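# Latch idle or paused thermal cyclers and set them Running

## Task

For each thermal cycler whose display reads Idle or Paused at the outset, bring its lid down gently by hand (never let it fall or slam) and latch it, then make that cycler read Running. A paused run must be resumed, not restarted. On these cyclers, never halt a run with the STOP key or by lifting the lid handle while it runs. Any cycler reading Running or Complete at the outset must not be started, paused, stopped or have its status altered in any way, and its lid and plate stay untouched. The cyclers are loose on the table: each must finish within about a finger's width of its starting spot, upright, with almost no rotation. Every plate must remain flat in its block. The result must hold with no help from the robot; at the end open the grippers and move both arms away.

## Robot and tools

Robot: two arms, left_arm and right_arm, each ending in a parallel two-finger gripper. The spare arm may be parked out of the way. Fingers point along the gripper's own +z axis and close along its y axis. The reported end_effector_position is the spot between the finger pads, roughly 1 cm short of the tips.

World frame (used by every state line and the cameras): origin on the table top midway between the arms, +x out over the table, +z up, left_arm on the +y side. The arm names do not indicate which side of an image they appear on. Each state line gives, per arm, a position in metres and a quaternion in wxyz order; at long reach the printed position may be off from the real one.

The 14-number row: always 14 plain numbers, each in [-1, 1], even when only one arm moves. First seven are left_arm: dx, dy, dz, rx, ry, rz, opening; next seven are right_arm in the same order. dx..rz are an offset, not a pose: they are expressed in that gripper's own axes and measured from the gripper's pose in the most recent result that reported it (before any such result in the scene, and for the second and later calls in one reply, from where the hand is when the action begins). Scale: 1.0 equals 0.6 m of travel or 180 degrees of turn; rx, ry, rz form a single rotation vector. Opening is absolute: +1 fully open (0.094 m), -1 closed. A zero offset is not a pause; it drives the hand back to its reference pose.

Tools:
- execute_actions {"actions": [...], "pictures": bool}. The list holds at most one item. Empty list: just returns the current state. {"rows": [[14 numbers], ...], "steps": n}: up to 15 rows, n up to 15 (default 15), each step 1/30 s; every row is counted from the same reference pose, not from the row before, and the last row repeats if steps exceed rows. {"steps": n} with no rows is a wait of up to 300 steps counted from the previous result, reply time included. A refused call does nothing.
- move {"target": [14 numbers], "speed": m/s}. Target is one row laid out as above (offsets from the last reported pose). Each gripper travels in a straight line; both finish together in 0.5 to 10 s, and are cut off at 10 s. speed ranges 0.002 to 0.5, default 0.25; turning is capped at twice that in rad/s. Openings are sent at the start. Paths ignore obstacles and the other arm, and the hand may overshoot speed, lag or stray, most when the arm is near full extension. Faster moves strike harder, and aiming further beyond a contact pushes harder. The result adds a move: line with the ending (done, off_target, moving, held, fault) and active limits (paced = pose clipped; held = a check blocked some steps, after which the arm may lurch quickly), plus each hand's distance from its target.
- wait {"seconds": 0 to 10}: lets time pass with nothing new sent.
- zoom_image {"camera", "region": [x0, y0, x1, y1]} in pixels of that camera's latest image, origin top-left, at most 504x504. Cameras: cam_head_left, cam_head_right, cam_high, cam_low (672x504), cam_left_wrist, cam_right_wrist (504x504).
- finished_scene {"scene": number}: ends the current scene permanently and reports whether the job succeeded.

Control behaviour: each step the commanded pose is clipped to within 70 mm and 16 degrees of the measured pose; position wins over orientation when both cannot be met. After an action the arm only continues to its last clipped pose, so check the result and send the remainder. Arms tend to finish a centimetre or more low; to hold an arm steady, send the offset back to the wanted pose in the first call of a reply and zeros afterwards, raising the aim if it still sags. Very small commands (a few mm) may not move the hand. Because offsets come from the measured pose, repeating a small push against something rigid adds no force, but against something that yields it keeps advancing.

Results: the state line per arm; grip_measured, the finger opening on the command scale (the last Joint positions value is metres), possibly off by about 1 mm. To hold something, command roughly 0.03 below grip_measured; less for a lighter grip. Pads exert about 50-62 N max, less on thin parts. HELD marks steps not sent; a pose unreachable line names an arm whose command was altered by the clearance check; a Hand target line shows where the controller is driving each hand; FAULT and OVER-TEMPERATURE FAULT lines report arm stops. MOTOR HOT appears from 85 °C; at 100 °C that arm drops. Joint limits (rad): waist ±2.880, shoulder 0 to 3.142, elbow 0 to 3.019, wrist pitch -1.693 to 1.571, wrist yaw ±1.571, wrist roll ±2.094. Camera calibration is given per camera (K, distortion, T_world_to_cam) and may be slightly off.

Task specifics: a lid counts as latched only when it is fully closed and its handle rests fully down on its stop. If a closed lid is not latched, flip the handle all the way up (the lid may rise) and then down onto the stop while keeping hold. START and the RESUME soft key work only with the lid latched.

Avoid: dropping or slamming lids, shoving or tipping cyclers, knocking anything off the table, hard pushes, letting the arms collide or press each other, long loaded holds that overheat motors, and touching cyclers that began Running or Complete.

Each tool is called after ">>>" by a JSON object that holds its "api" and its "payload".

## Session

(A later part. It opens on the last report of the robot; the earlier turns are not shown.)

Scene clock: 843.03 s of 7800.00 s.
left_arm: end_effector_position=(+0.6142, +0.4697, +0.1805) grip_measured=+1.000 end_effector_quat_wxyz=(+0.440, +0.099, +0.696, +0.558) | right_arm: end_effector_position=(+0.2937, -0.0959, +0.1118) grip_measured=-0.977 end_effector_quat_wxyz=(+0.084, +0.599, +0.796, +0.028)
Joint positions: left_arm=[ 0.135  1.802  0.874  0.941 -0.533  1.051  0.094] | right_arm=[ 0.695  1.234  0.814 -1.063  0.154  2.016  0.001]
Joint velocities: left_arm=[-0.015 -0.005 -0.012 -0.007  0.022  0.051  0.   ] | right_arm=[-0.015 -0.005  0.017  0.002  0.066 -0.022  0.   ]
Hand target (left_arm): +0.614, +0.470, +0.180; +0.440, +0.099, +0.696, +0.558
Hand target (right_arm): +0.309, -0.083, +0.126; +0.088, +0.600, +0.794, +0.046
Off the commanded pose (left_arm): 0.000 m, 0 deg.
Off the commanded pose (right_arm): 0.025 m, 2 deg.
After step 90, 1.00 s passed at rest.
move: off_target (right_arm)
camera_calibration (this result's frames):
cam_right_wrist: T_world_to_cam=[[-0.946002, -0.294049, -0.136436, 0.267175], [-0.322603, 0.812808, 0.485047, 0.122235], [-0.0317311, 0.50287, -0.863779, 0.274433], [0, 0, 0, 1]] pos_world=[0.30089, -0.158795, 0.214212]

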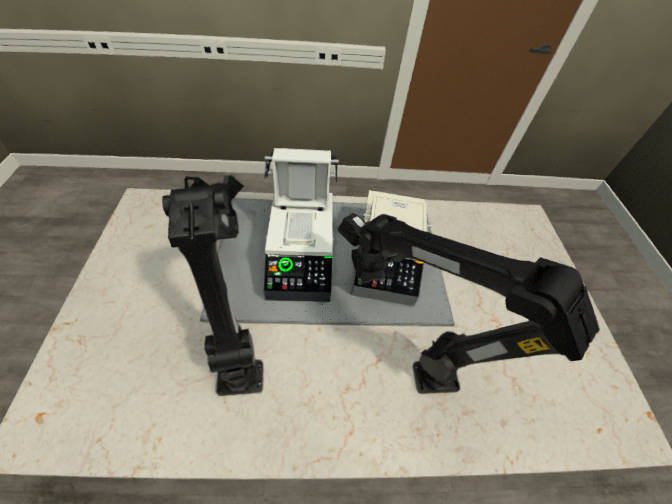

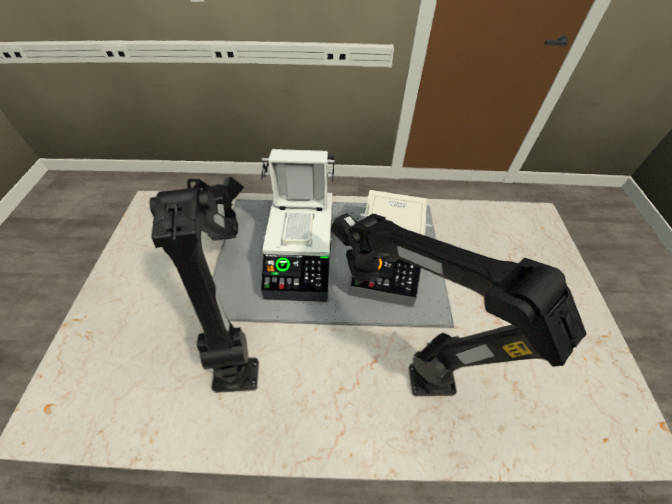

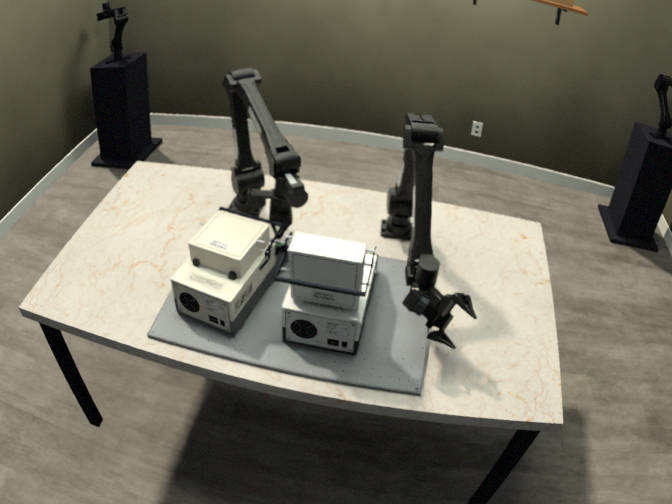

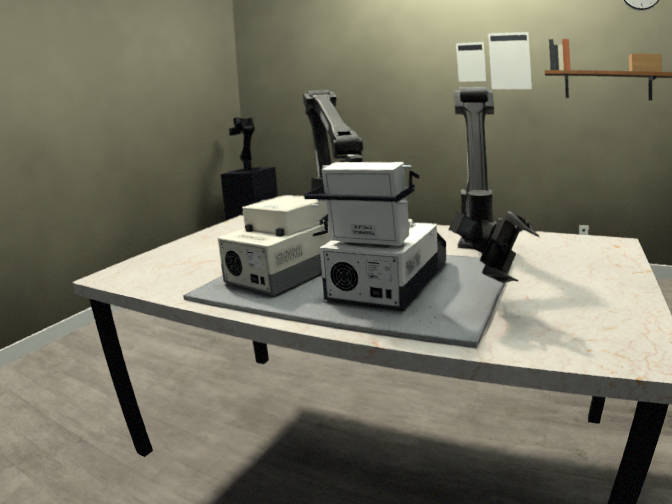

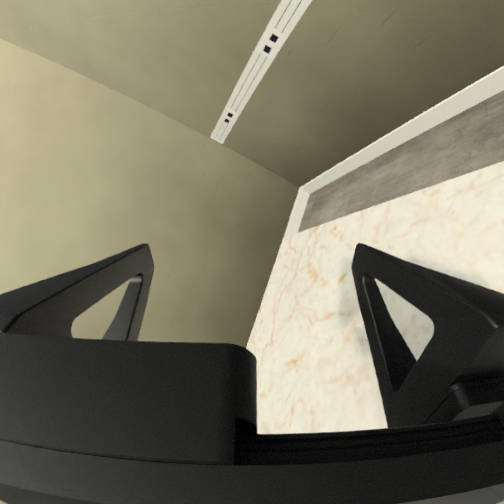

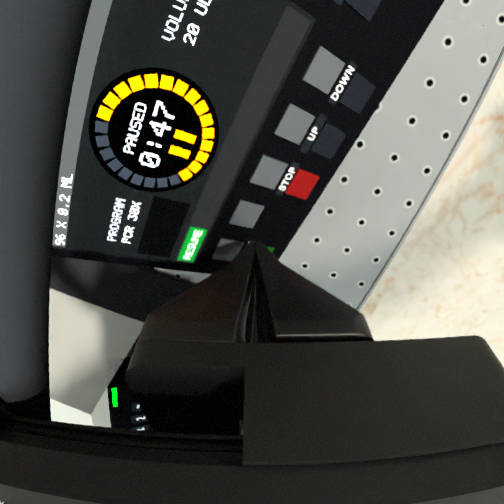

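>>> {"api": "move", "payload": {"target": [0,0,0,0,0,0,1, 0.0,0.045,-0.13,0,0,0,-1], "speed": 0.06}}

Scene clock: 850.53 s of 7800.00 s.
left_arm: end_effector_position=(+0.6142, +0.4697, +0.1805) grip_measured=+1.000 end_effector_quat_wxyz=(+0.440, +0.099, +0.696, +0.558) | right_arm: end_effector_position=(+0.2982, -0.0917, +0.1716) grip_measured=-0.977 end_effector_quat_wxyz=(+0.081, +0.598, +0.797, +0.010)
Joint positions: left_arm=[ 0.135  1.802  0.874  0.941 -0.533  1.051  0.094] | right_arm=[ 0.695  1.217  0.968 -1.27   0.154  2.016  0.001]
Joint velocities: left_arm=[ 0.005  0.015 -0.017  0.007  0.007 -0.022  0.   ] | right_arm=[-0.005 -0.005 -0.012 -0.007  0.022 -0.022  0.   ]
Hand target (left_arm): +0.614, +0.470, +0.180; +0.440, +0.099, +0.696, +0.558
Hand target (right_arm): +0.306, -0.085, +0.192; +0.084, +0.599, +0.796, +0.028
Off the commanded pose (left_arm): 0.000 m, 0 deg.
Off the commanded pose (right_arm): 0.024 m, 2 deg.
After step 90, 2.80 s passed at rest.
move: off_target (right_arm)
camera_calibration (this result's frames):
cam_right_wrist: T_world_to_cam=[[-0.949239, -0.296959, -0.103734, 0.275977], [-0.309682, 0.824425, 0.473731, 0.0905246], [-0.0551575, 0.481809, -0.874539, 0.331027], [0, 0, 0, 1]] pos_world=[0.30826, -0.152168, 0.275239]

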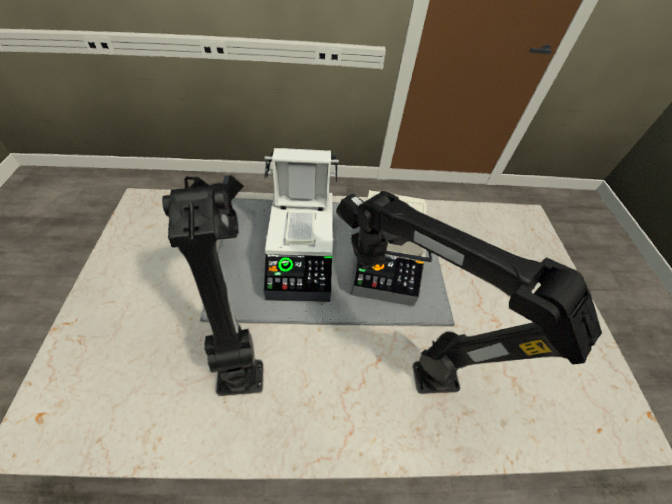

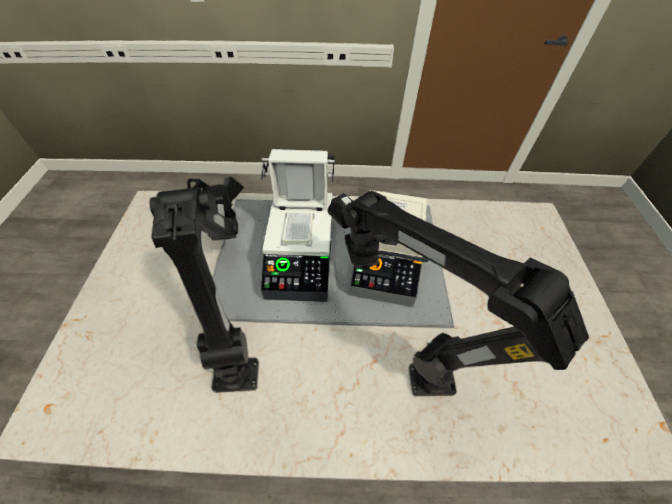

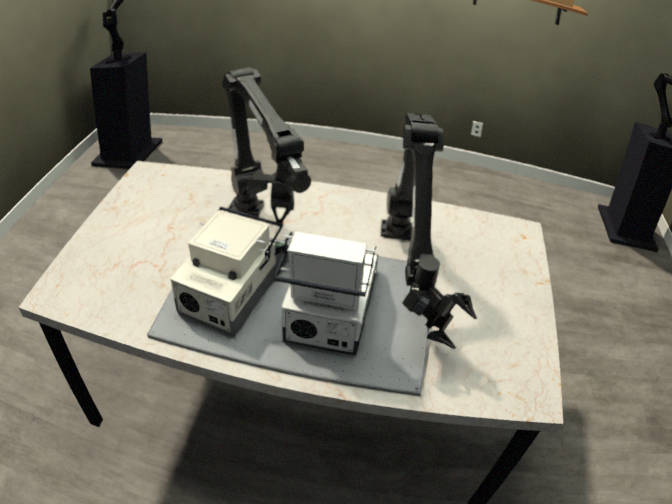

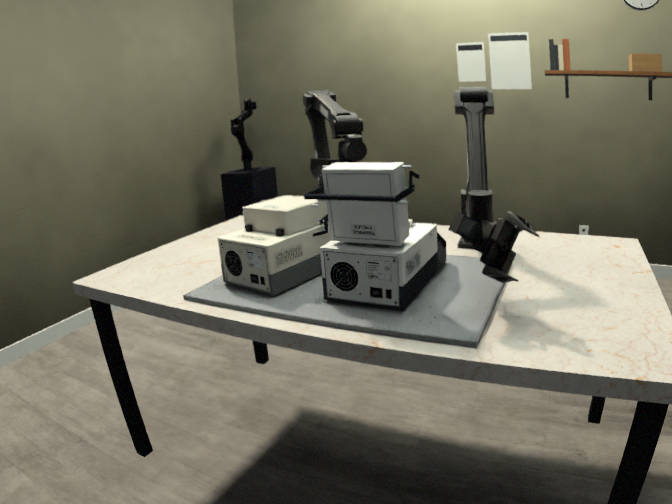

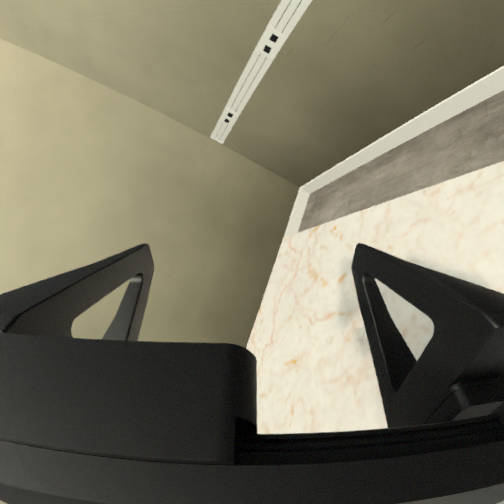

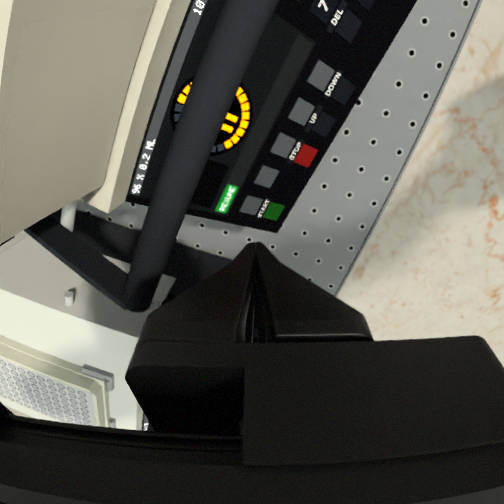

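>>> {"api": "move", "payload": {"target": [0,0,0,0,0,0,1, 0.015,0.0153,0.062,0,0,0,-1], "speed": 0.03}}

Scene clock: 867.70 s of 7800.00 s.
left_arm: end_effector_position=(+0.6142, +0.4697, +0.1805) grip_measured=+1.000 end_effector_quat_wxyz=(+0.440, +0.099, +0.696, +0.558) | right_arm: end_effector_position=(+0.3063, -0.0845, +0.1408) grip_measured=-0.977 end_effector_quat_wxyz=(+0.080, +0.598, +0.797, +0.009)
Joint positions: left_arm=[ 0.135  1.802  0.874  0.941 -0.533  1.051  0.094] | right_arm=[ 0.695  1.274  0.932 -1.178  0.154  2.016  0.001]
Joint velocities: left_arm=[-0.005 -0.015  0.002 -0.012  0.007 -0.095  0.   ] | right_arm=[-0.015 -0.024 -0.012 -0.002 -0.081  0.081 -0.   ]
Hand target (left_arm): +0.614, +0.470, +0.180; +0.440, +0.099, +0.696, +0.558
Hand target (right_arm): +0.309, -0.083, +0.135; +0.081, +0.598, +0.797, +0.010
Off the commanded pose (left_arm): 0.000 m, 0 deg.
Off the commanded pose (right_arm): 0.007 m, 0 deg.
After step 90, 12.57 s passed at rest.
move: done
camera_calibration (this result's frames):
cam_right_wrist: T_world_to_cam=[[-0.949356, -0.297064, -0.102354, 0.282469], [-0.309145, 0.824908, 0.473241, 0.101567], [-0.0561501, 0.480916, -0.874967, 0.301313], [0, 0, 0, 1]] pos_world=[0.316481, -0.144778, 0.244485]

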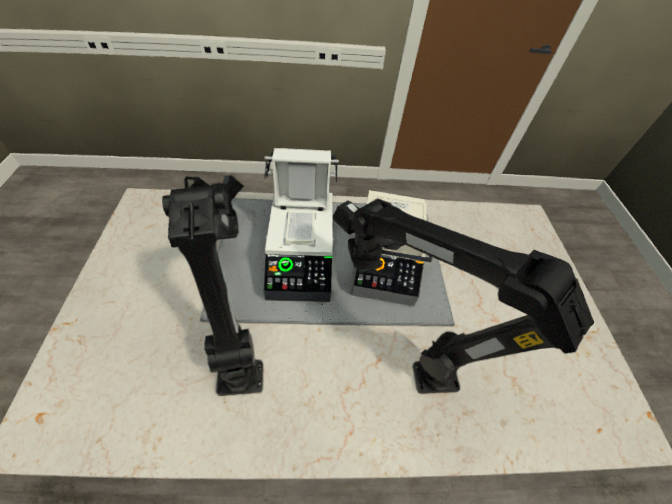

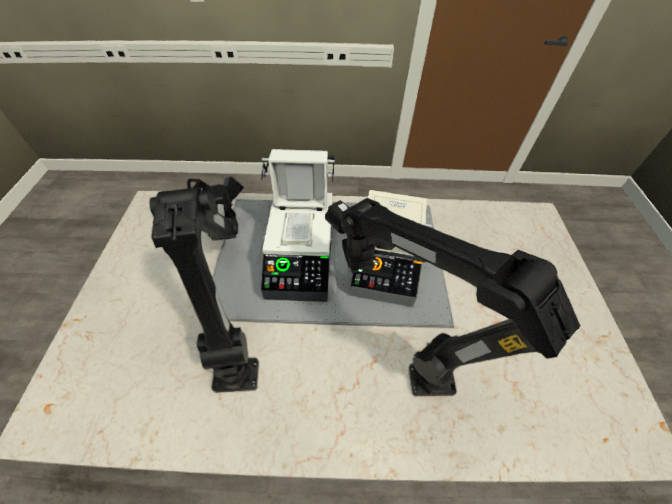

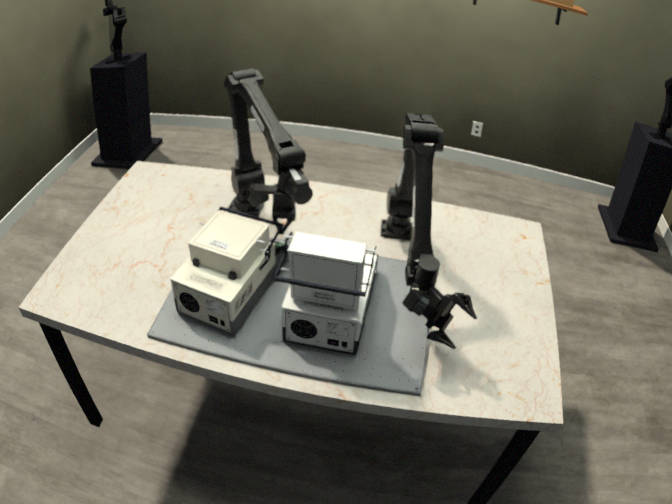

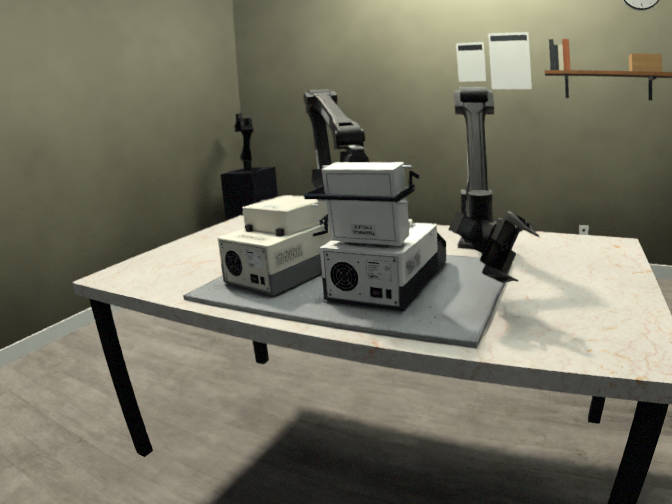

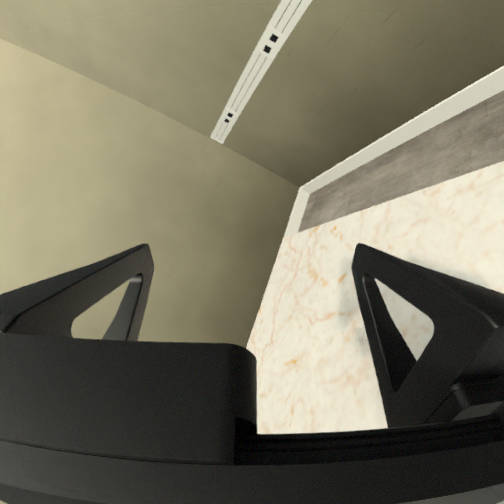

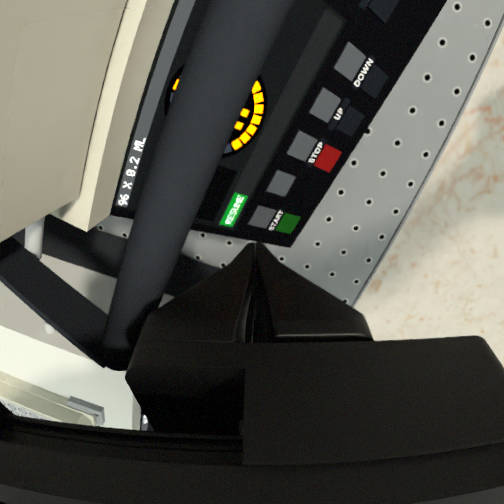

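>>> {"api": "move", "payload": {"target": [0,0,0,0,0,0,1, -0.005,-0.022,0.076,0,0,0,-1], "speed": 0.015}}

Scene clock: 877.37 s of 7800.00 s.
left_arm: end_effector_position=(+0.6142, +0.4697, +0.1805) grip_measured=+1.000 end_effector_quat_wxyz=(+0.440, +0.099, +0.696, +0.558) | right_arm: end_effector_position=(+0.3035, -0.0876, +0.1121) grip_measured=-0.977 end_effector_quat_wxyz=(+0.085, +0.599, +0.796, +0.024)
Joint positions: left_arm=[ 0.135  1.802  0.874  0.941 -0.533  1.051  0.094] | right_arm=[ 0.695  1.275  0.849 -1.065  0.157  2.016  0.001]
Joint velocities: left_arm=[-0.015  0.015 -0.007  0.012 -0.007 -0.051  0.   ] | right_arm=[-0.024 -0.005  0.012 -0.007  0.037  0.007 -0.   ]
Hand target (left_arm): +0.614, +0.470, +0.180; +0.440, +0.099, +0.696, +0.558
Hand target (right_arm): +0.300, -0.095, +0.095; +0.080, +0.598, +0.797, +0.009
Off the commanded pose (left_arm): 0.000 m, 0 deg.
Off the commanded pose (right_arm): 0.019 m, 2 deg.
After step 90, 3.27 s passed at rest.
move: off_target (right_arm)
camera_calibration (this result's frames):
cam_right_wrist: T_world_to_cam=[[-0.946514, -0.294715, -0.131354, 0.278529], [-0.320813, 0.816053, 0.480767, 0.118804], [-0.034498, 0.497192, -0.866954, 0.271472], [0, 0, 0, 1]] pos_world=[0.311111, -0.149838, 0.214823]

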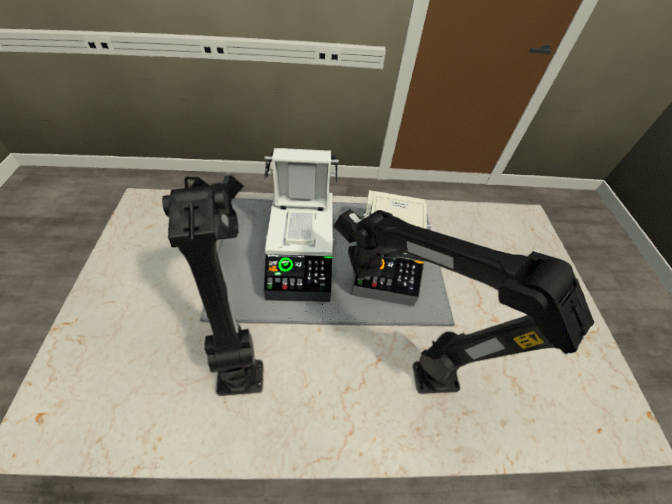

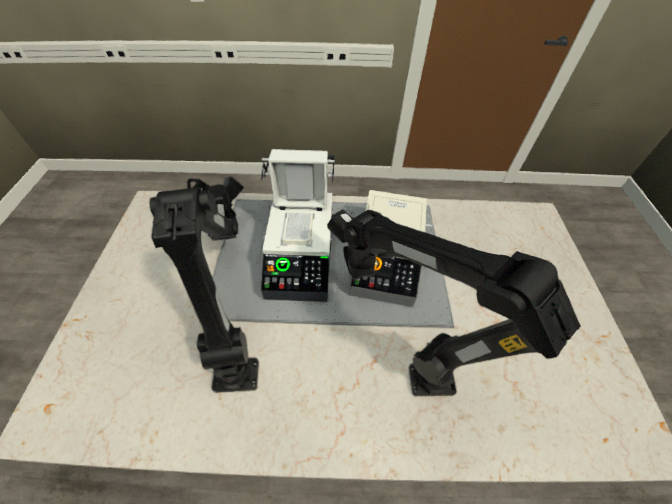

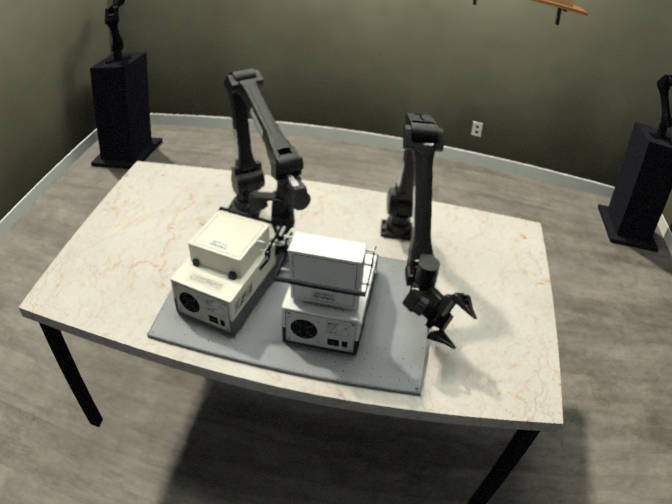

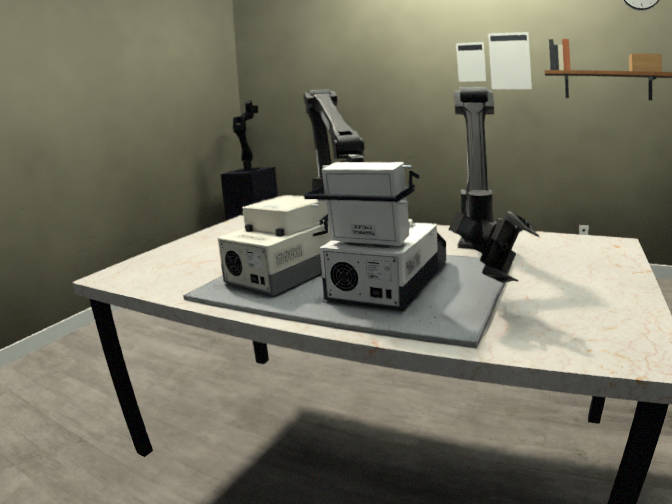

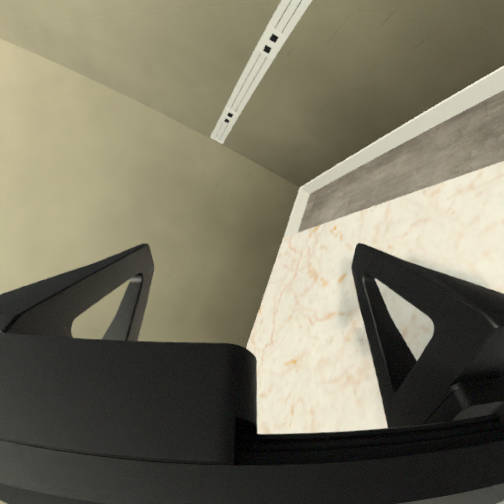

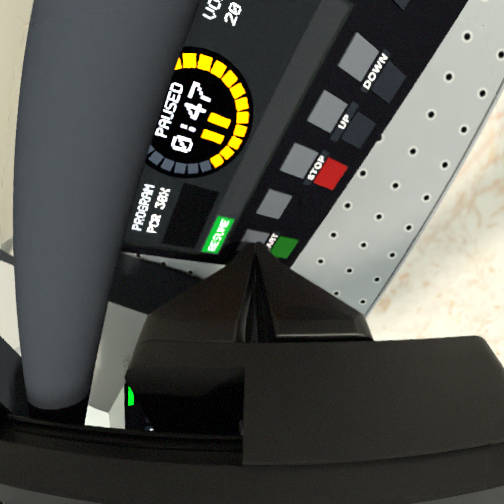

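Tip now on the key. Press harder straight down.

>>> {"api": "move", "payload": {"target": [0,0,0,0,0,0,1, 0,-0.008,0.06,0,0,0,-1], "speed": 0.015}}

Scene clock: 883.50 s of 7800.00 s.
left_arm: end_effector_position=(+0.6142, +0.4697, +0.1805) grip_measured=+1.000 end_effector_quat_wxyz=(+0.440, +0.099, +0.696, +0.558) | right_arm: end_effector_position=(+0.3112, -0.0824, +0.1095) grip_measured=-0.977 end_effector_quat_wxyz=(+0.094, +0.600, +0.793, +0.055)
Joint positions: left_arm=[ 0.135  1.802  0.874  0.941 -0.533  1.051  0.094] | right_arm=[ 0.695  1.263  0.826 -0.989  0.164  2.016  0.001]
Joint velocities: left_arm=[-0.005 -0.015  0.002 -0.002 -0.037  0.022  0.   ] | right_arm=[-0.015 -0.005 -0.007 -0.027 -0.037 -0.022  0.   ]
Hand target (left_arm): +0.614, +0.470, +0.180; +0.440, +0.099, +0.696, +0.558
Hand target (right_arm): +0.303, -0.092, +0.078; +0.085, +0.599, +0.796, +0.024
Off the commanded pose (left_arm): 0.000 m, 0 deg.
Off the commanded pose (right_arm): 0.035 m, 4 deg.
After step 90, 0.50 s passed at rest.
move: off_target (right_arm)
camera_calibration (this result's frames):
cam_right_wrist: T_world_to_cam=[[-0.938272, -0.287886, -0.191747, 0.291552], [-0.345725, 0.798056, 0.49354, 0.123121], [0.0109414, 0.529367, -0.848323, 0.253372], [0, 0, 0, 1]] pos_world=[0.313349, -0.148451, 0.210081]

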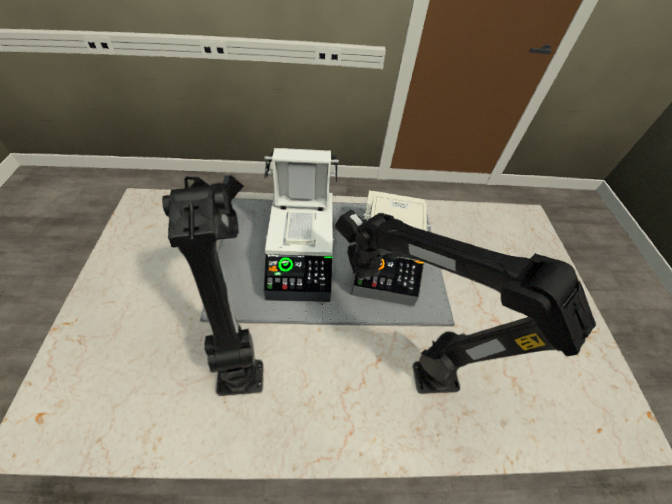

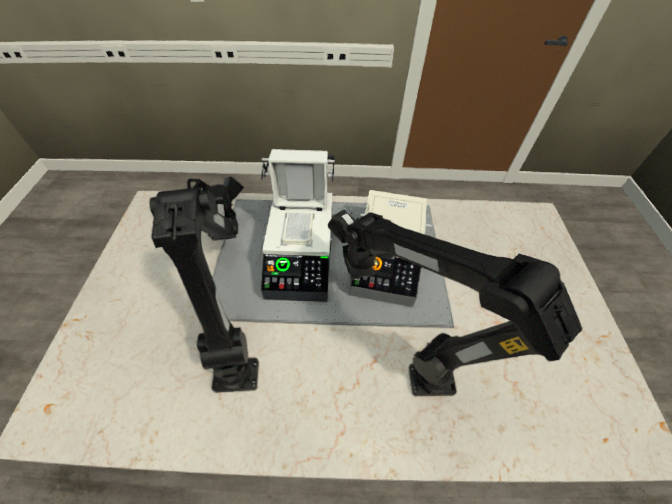

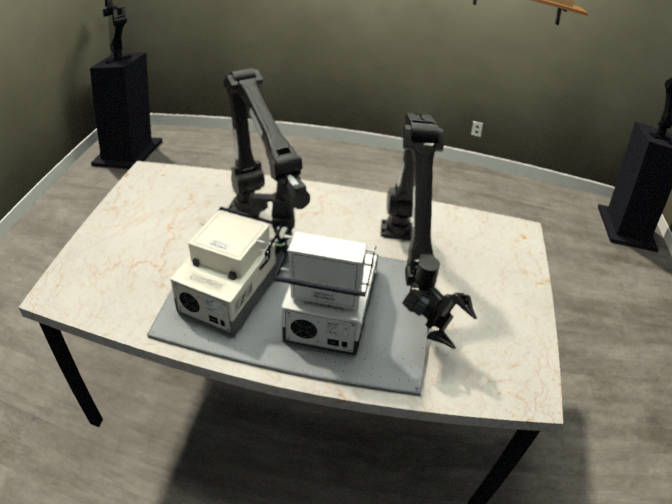

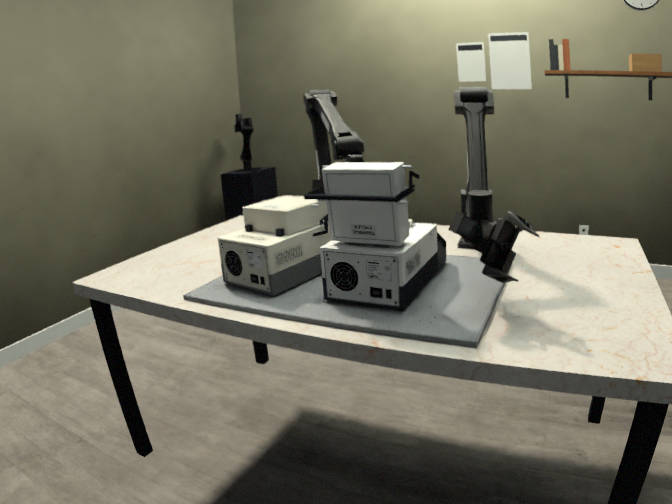

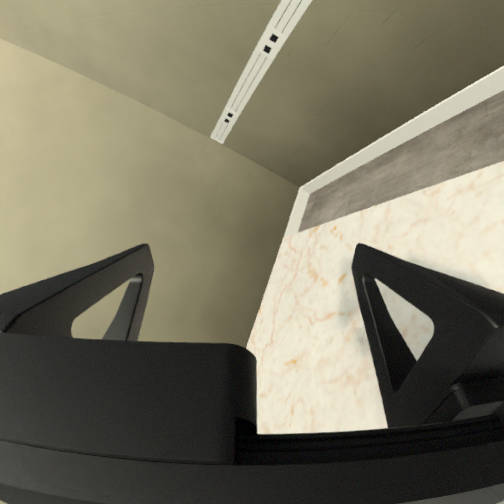

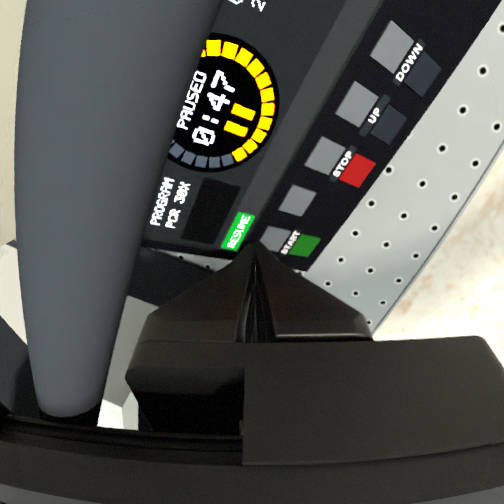

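>>> {"api": "move", "payload": {"target": [0,0,0,0,0,0,1, -0.008,-0.03,0.025,0,0,0,-1], "speed": 0.01}}

Scene clock: 894.23 s of 7800.00 s.
left_arm: end_effector_position=(+0.6142, +0.4697, +0.1805) grip_measured=+1.000 end_effector_quat_wxyz=(+0.440, +0.099, +0.696, +0.558) | right_arm: end_effector_position=(+0.3087, -0.0850, +0.1092) grip_measured=-0.977 end_effector_quat_wxyz=(+0.099, +0.600, +0.790, +0.074)
Joint positions: left_arm=[ 0.135  1.802  0.874  0.941 -0.533  1.051  0.094] | right_arm=[ 0.695  1.228  0.791 -0.948  0.167  2.016  0.001]
Joint velocities: left_arm=[-0.005  0.015  0.012 -0.012 -0.007 -0.051  0.   ] | right_arm=[ 0.005 -0.015 -0.012 -0.022 -0.037 -0.022  0.001]
Hand target (left_arm): +0.614, +0.470, +0.180; +0.440, +0.099, +0.696, +0.558
Hand target (right_arm): +0.298, -0.093, +0.092; +0.095, +0.600, +0.793, +0.055
Off the commanded pose (left_arm): 0.000 m, 0 deg.
Off the commanded pose (right_arm): 0.021 m, 2 deg.
After step 90, 5.13 s passed at rest.
move: off_target (right_arm)
camera_calibration (this result's frames):
cam_right_wrist: T_world_to_cam=[[-0.931533, -0.282501, -0.228998, 0.290912], [-0.361668, 0.785459, 0.502245, 0.12741], [0.0379844, 0.550679, -0.833853, 0.24642], [0, 0, 0, 1]] pos_world=[0.307714, -0.15359, 0.208105]

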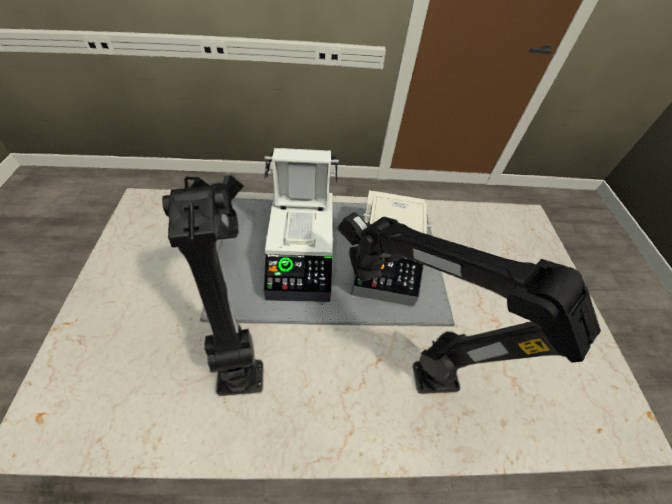

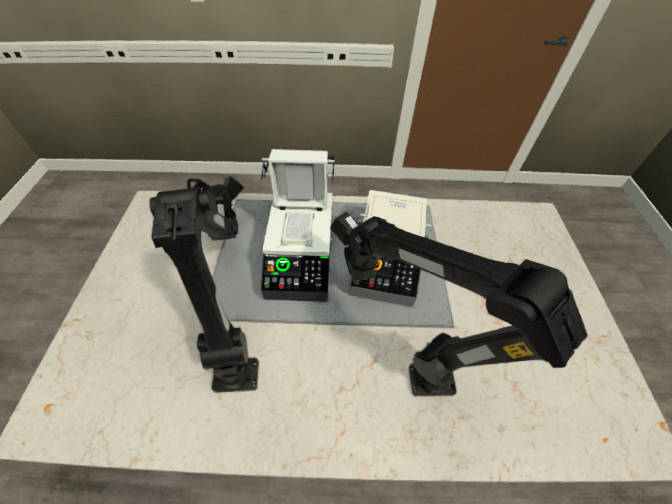

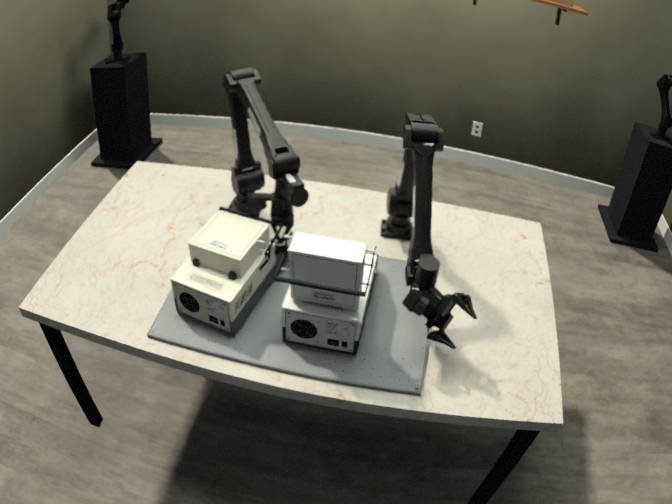

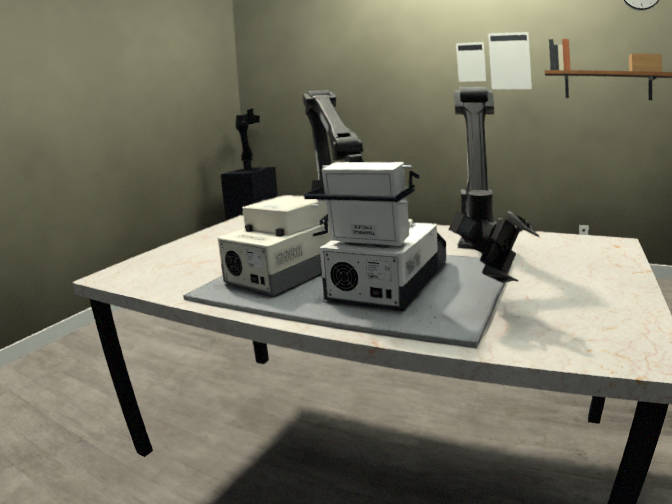

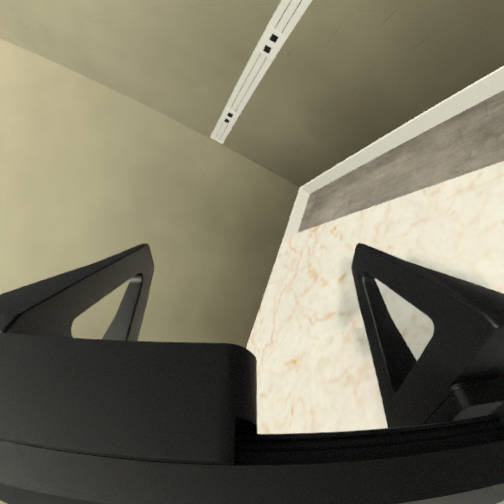

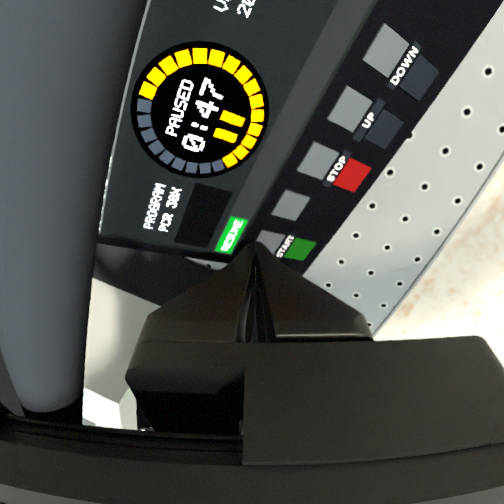

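>>> {"api": "move", "payload": {"target": [0,0,0,0,0,0,1, -0.025,0.03,-0.11,0,0,0,-1], "speed": 0.06}}

Scene clock: 902.57 s of 7800.00 s.
left_arm: end_effector_position=(+0.6142, +0.4697, +0.1805) grip_measured=+1.000 end_effector_quat_wxyz=(+0.440, +0.099, +0.696, +0.558) | right_arm: end_effector_position=(+0.3034, -0.1013, +0.1568) grip_measured=-0.977 end_effector_quat_wxyz=(+0.097, +0.603, +0.790, +0.057)
Joint positions: left_arm=[ 0.135  1.802  0.874  0.941 -0.533  1.051  0.094] | right_arm=[ 0.668  1.155  0.871 -1.132  0.165  1.996  0.001]
Joint velocities: left_arm=[-0.005  0.005  0.002 -0.012 -0.022  0.066  0.   ] | right_arm=[-0.015  0.005  0.002 -0.012  0.037 -0.007  0.   ]
Hand target (left_arm): +0.614, +0.470, +0.180; +0.440, +0.099, +0.696, +0.558
Hand target (right_arm): +0.313, -0.096, +0.178; +0.100, +0.600, +0.790, +0.074
Off the commanded pose (left_arm): 0.000 m, 0 deg.
Off the commanded pose (right_arm): 0.025 m, 2 deg.
After step 90, 3.83 s passed at rest.
move: off_target (right_arm)
camera_calibration (this result's frames):
cam_right_wrist: T_world_to_cam=[[-0.938968, -0.280549, -0.199074, 0.289947], [-0.343364, 0.799623, 0.492651, 0.111784], [0.0209714, 0.530938, -0.847151, 0.300567], [0, 0, 0, 1]] pos_world=[0.30433, -0.167624, 0.257276]

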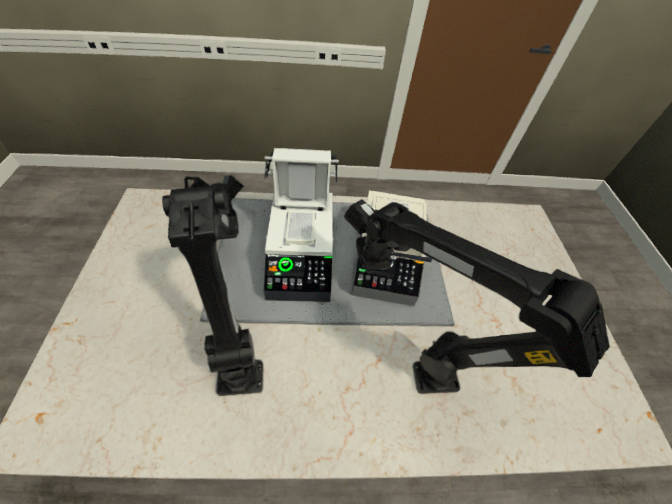

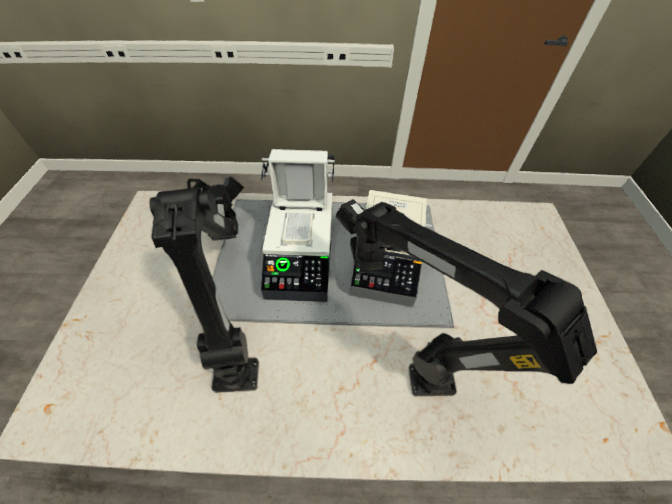

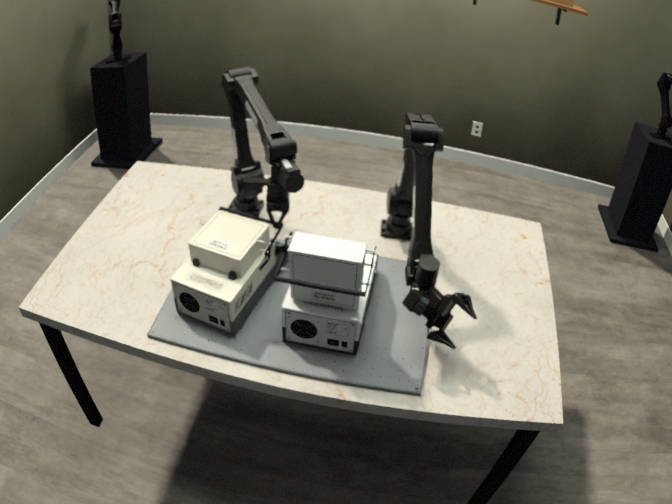

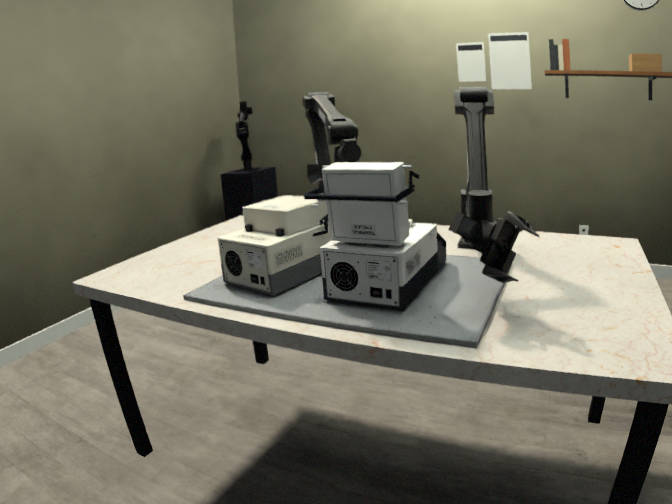

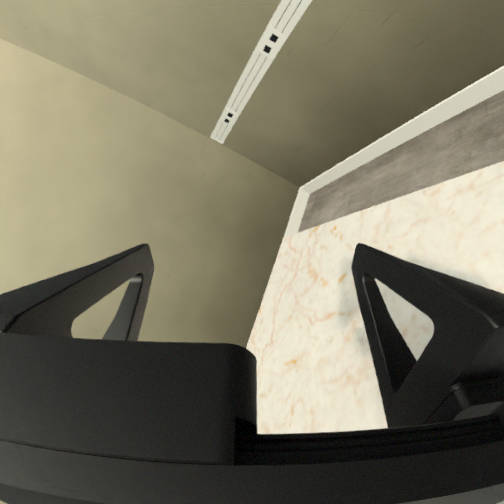

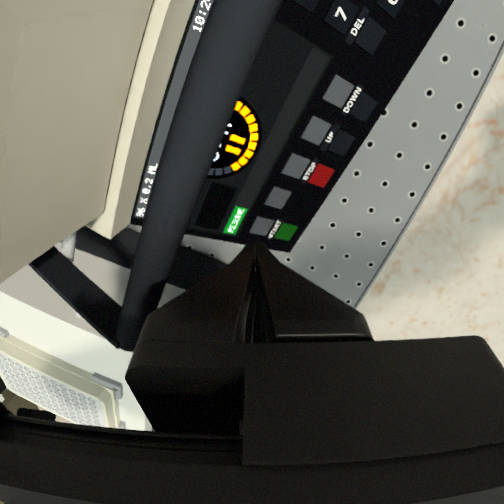

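>>> {"api": "move", "payload": {"target": [0,0,0,0,0,0,1, 0.024,-0.004,0.048,0,0,0,-1], "speed": 0.03}}

Scene clock: 909.80 s of 7800.00 s.
left_arm: end_effector_position=(+0.6142, +0.4697, +0.1805) grip_measured=+1.000 end_effector_quat_wxyz=(+0.440, +0.099, +0.696, +0.558) | right_arm: end_effector_position=(+0.3023, -0.0926, +0.1322) grip_measured=-0.977 end_effector_quat_wxyz=(+0.095, +0.600, +0.793, +0.055)
Joint positions: left_arm=[ 0.135  1.802  0.874  0.941 -0.533  1.051  0.094] | right_arm=[ 0.691  1.197  0.836 -1.064  0.165  2.011  0.001]
Joint velocities: left_arm=[-0.005 -0.005  0.022  0.022 -0.081 -0.007  0.   ] | right_arm=[ 0.005 -0.015 -0.012  0.002 -0.007  0.051 -0.001]
Hand target (left_arm): +0.614, +0.470, +0.180; +0.440, +0.099, +0.696, +0.558
Hand target (right_arm): +0.303, -0.089, +0.127; +0.097, +0.603, +0.790, +0.058
Off the commanded pose (left_arm): 0.000 m, 0 deg.
Off the commanded pose (right_arm): 0.007 m, 1 deg.
After step 90, 2.87 s passed at rest.
move: done
camera_calibration (this result's frames):
cam_right_wrist: T_world_to_cam=[[-0.937901, -0.288142, -0.193172, 0.284687], [-0.346681, 0.798421, 0.492276, 0.117451], [0.0123875, 0.528676, -0.848734, 0.277665], [0, 0, 0, 1]] pos_world=[0.304286, -0.15854, 0.232839]

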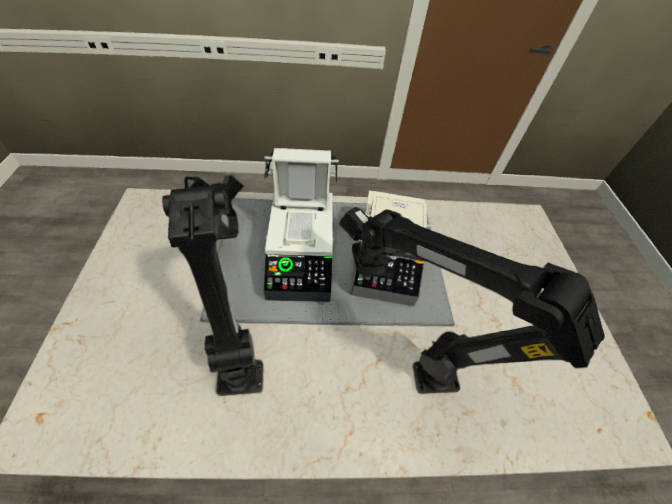

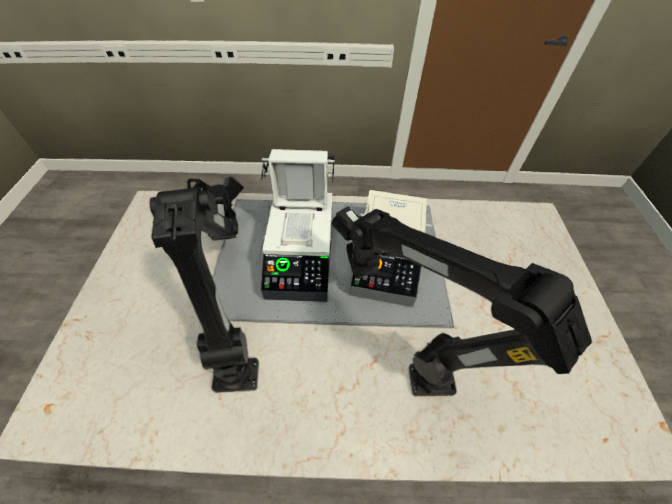

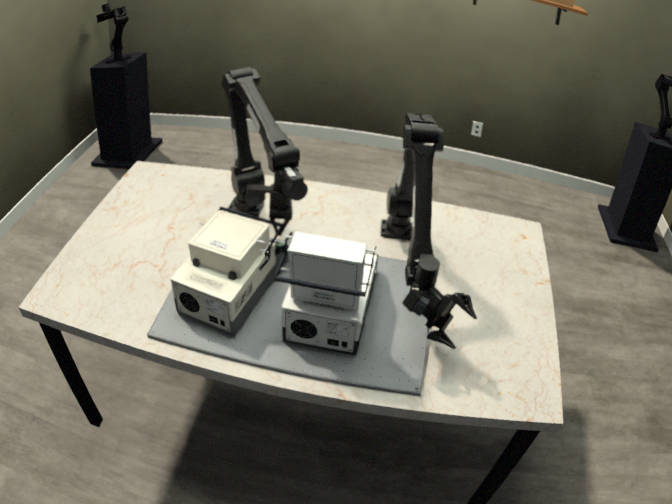

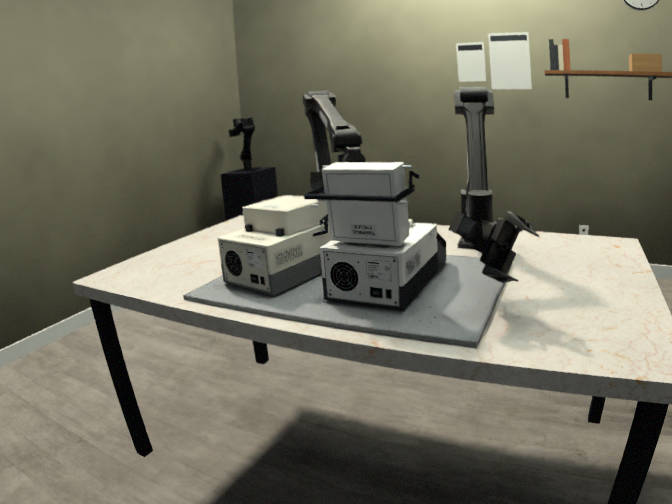

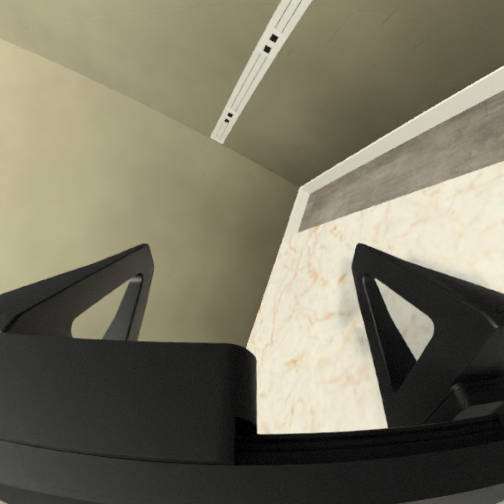

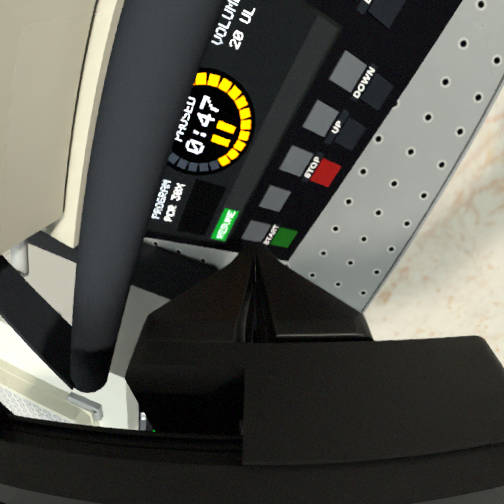

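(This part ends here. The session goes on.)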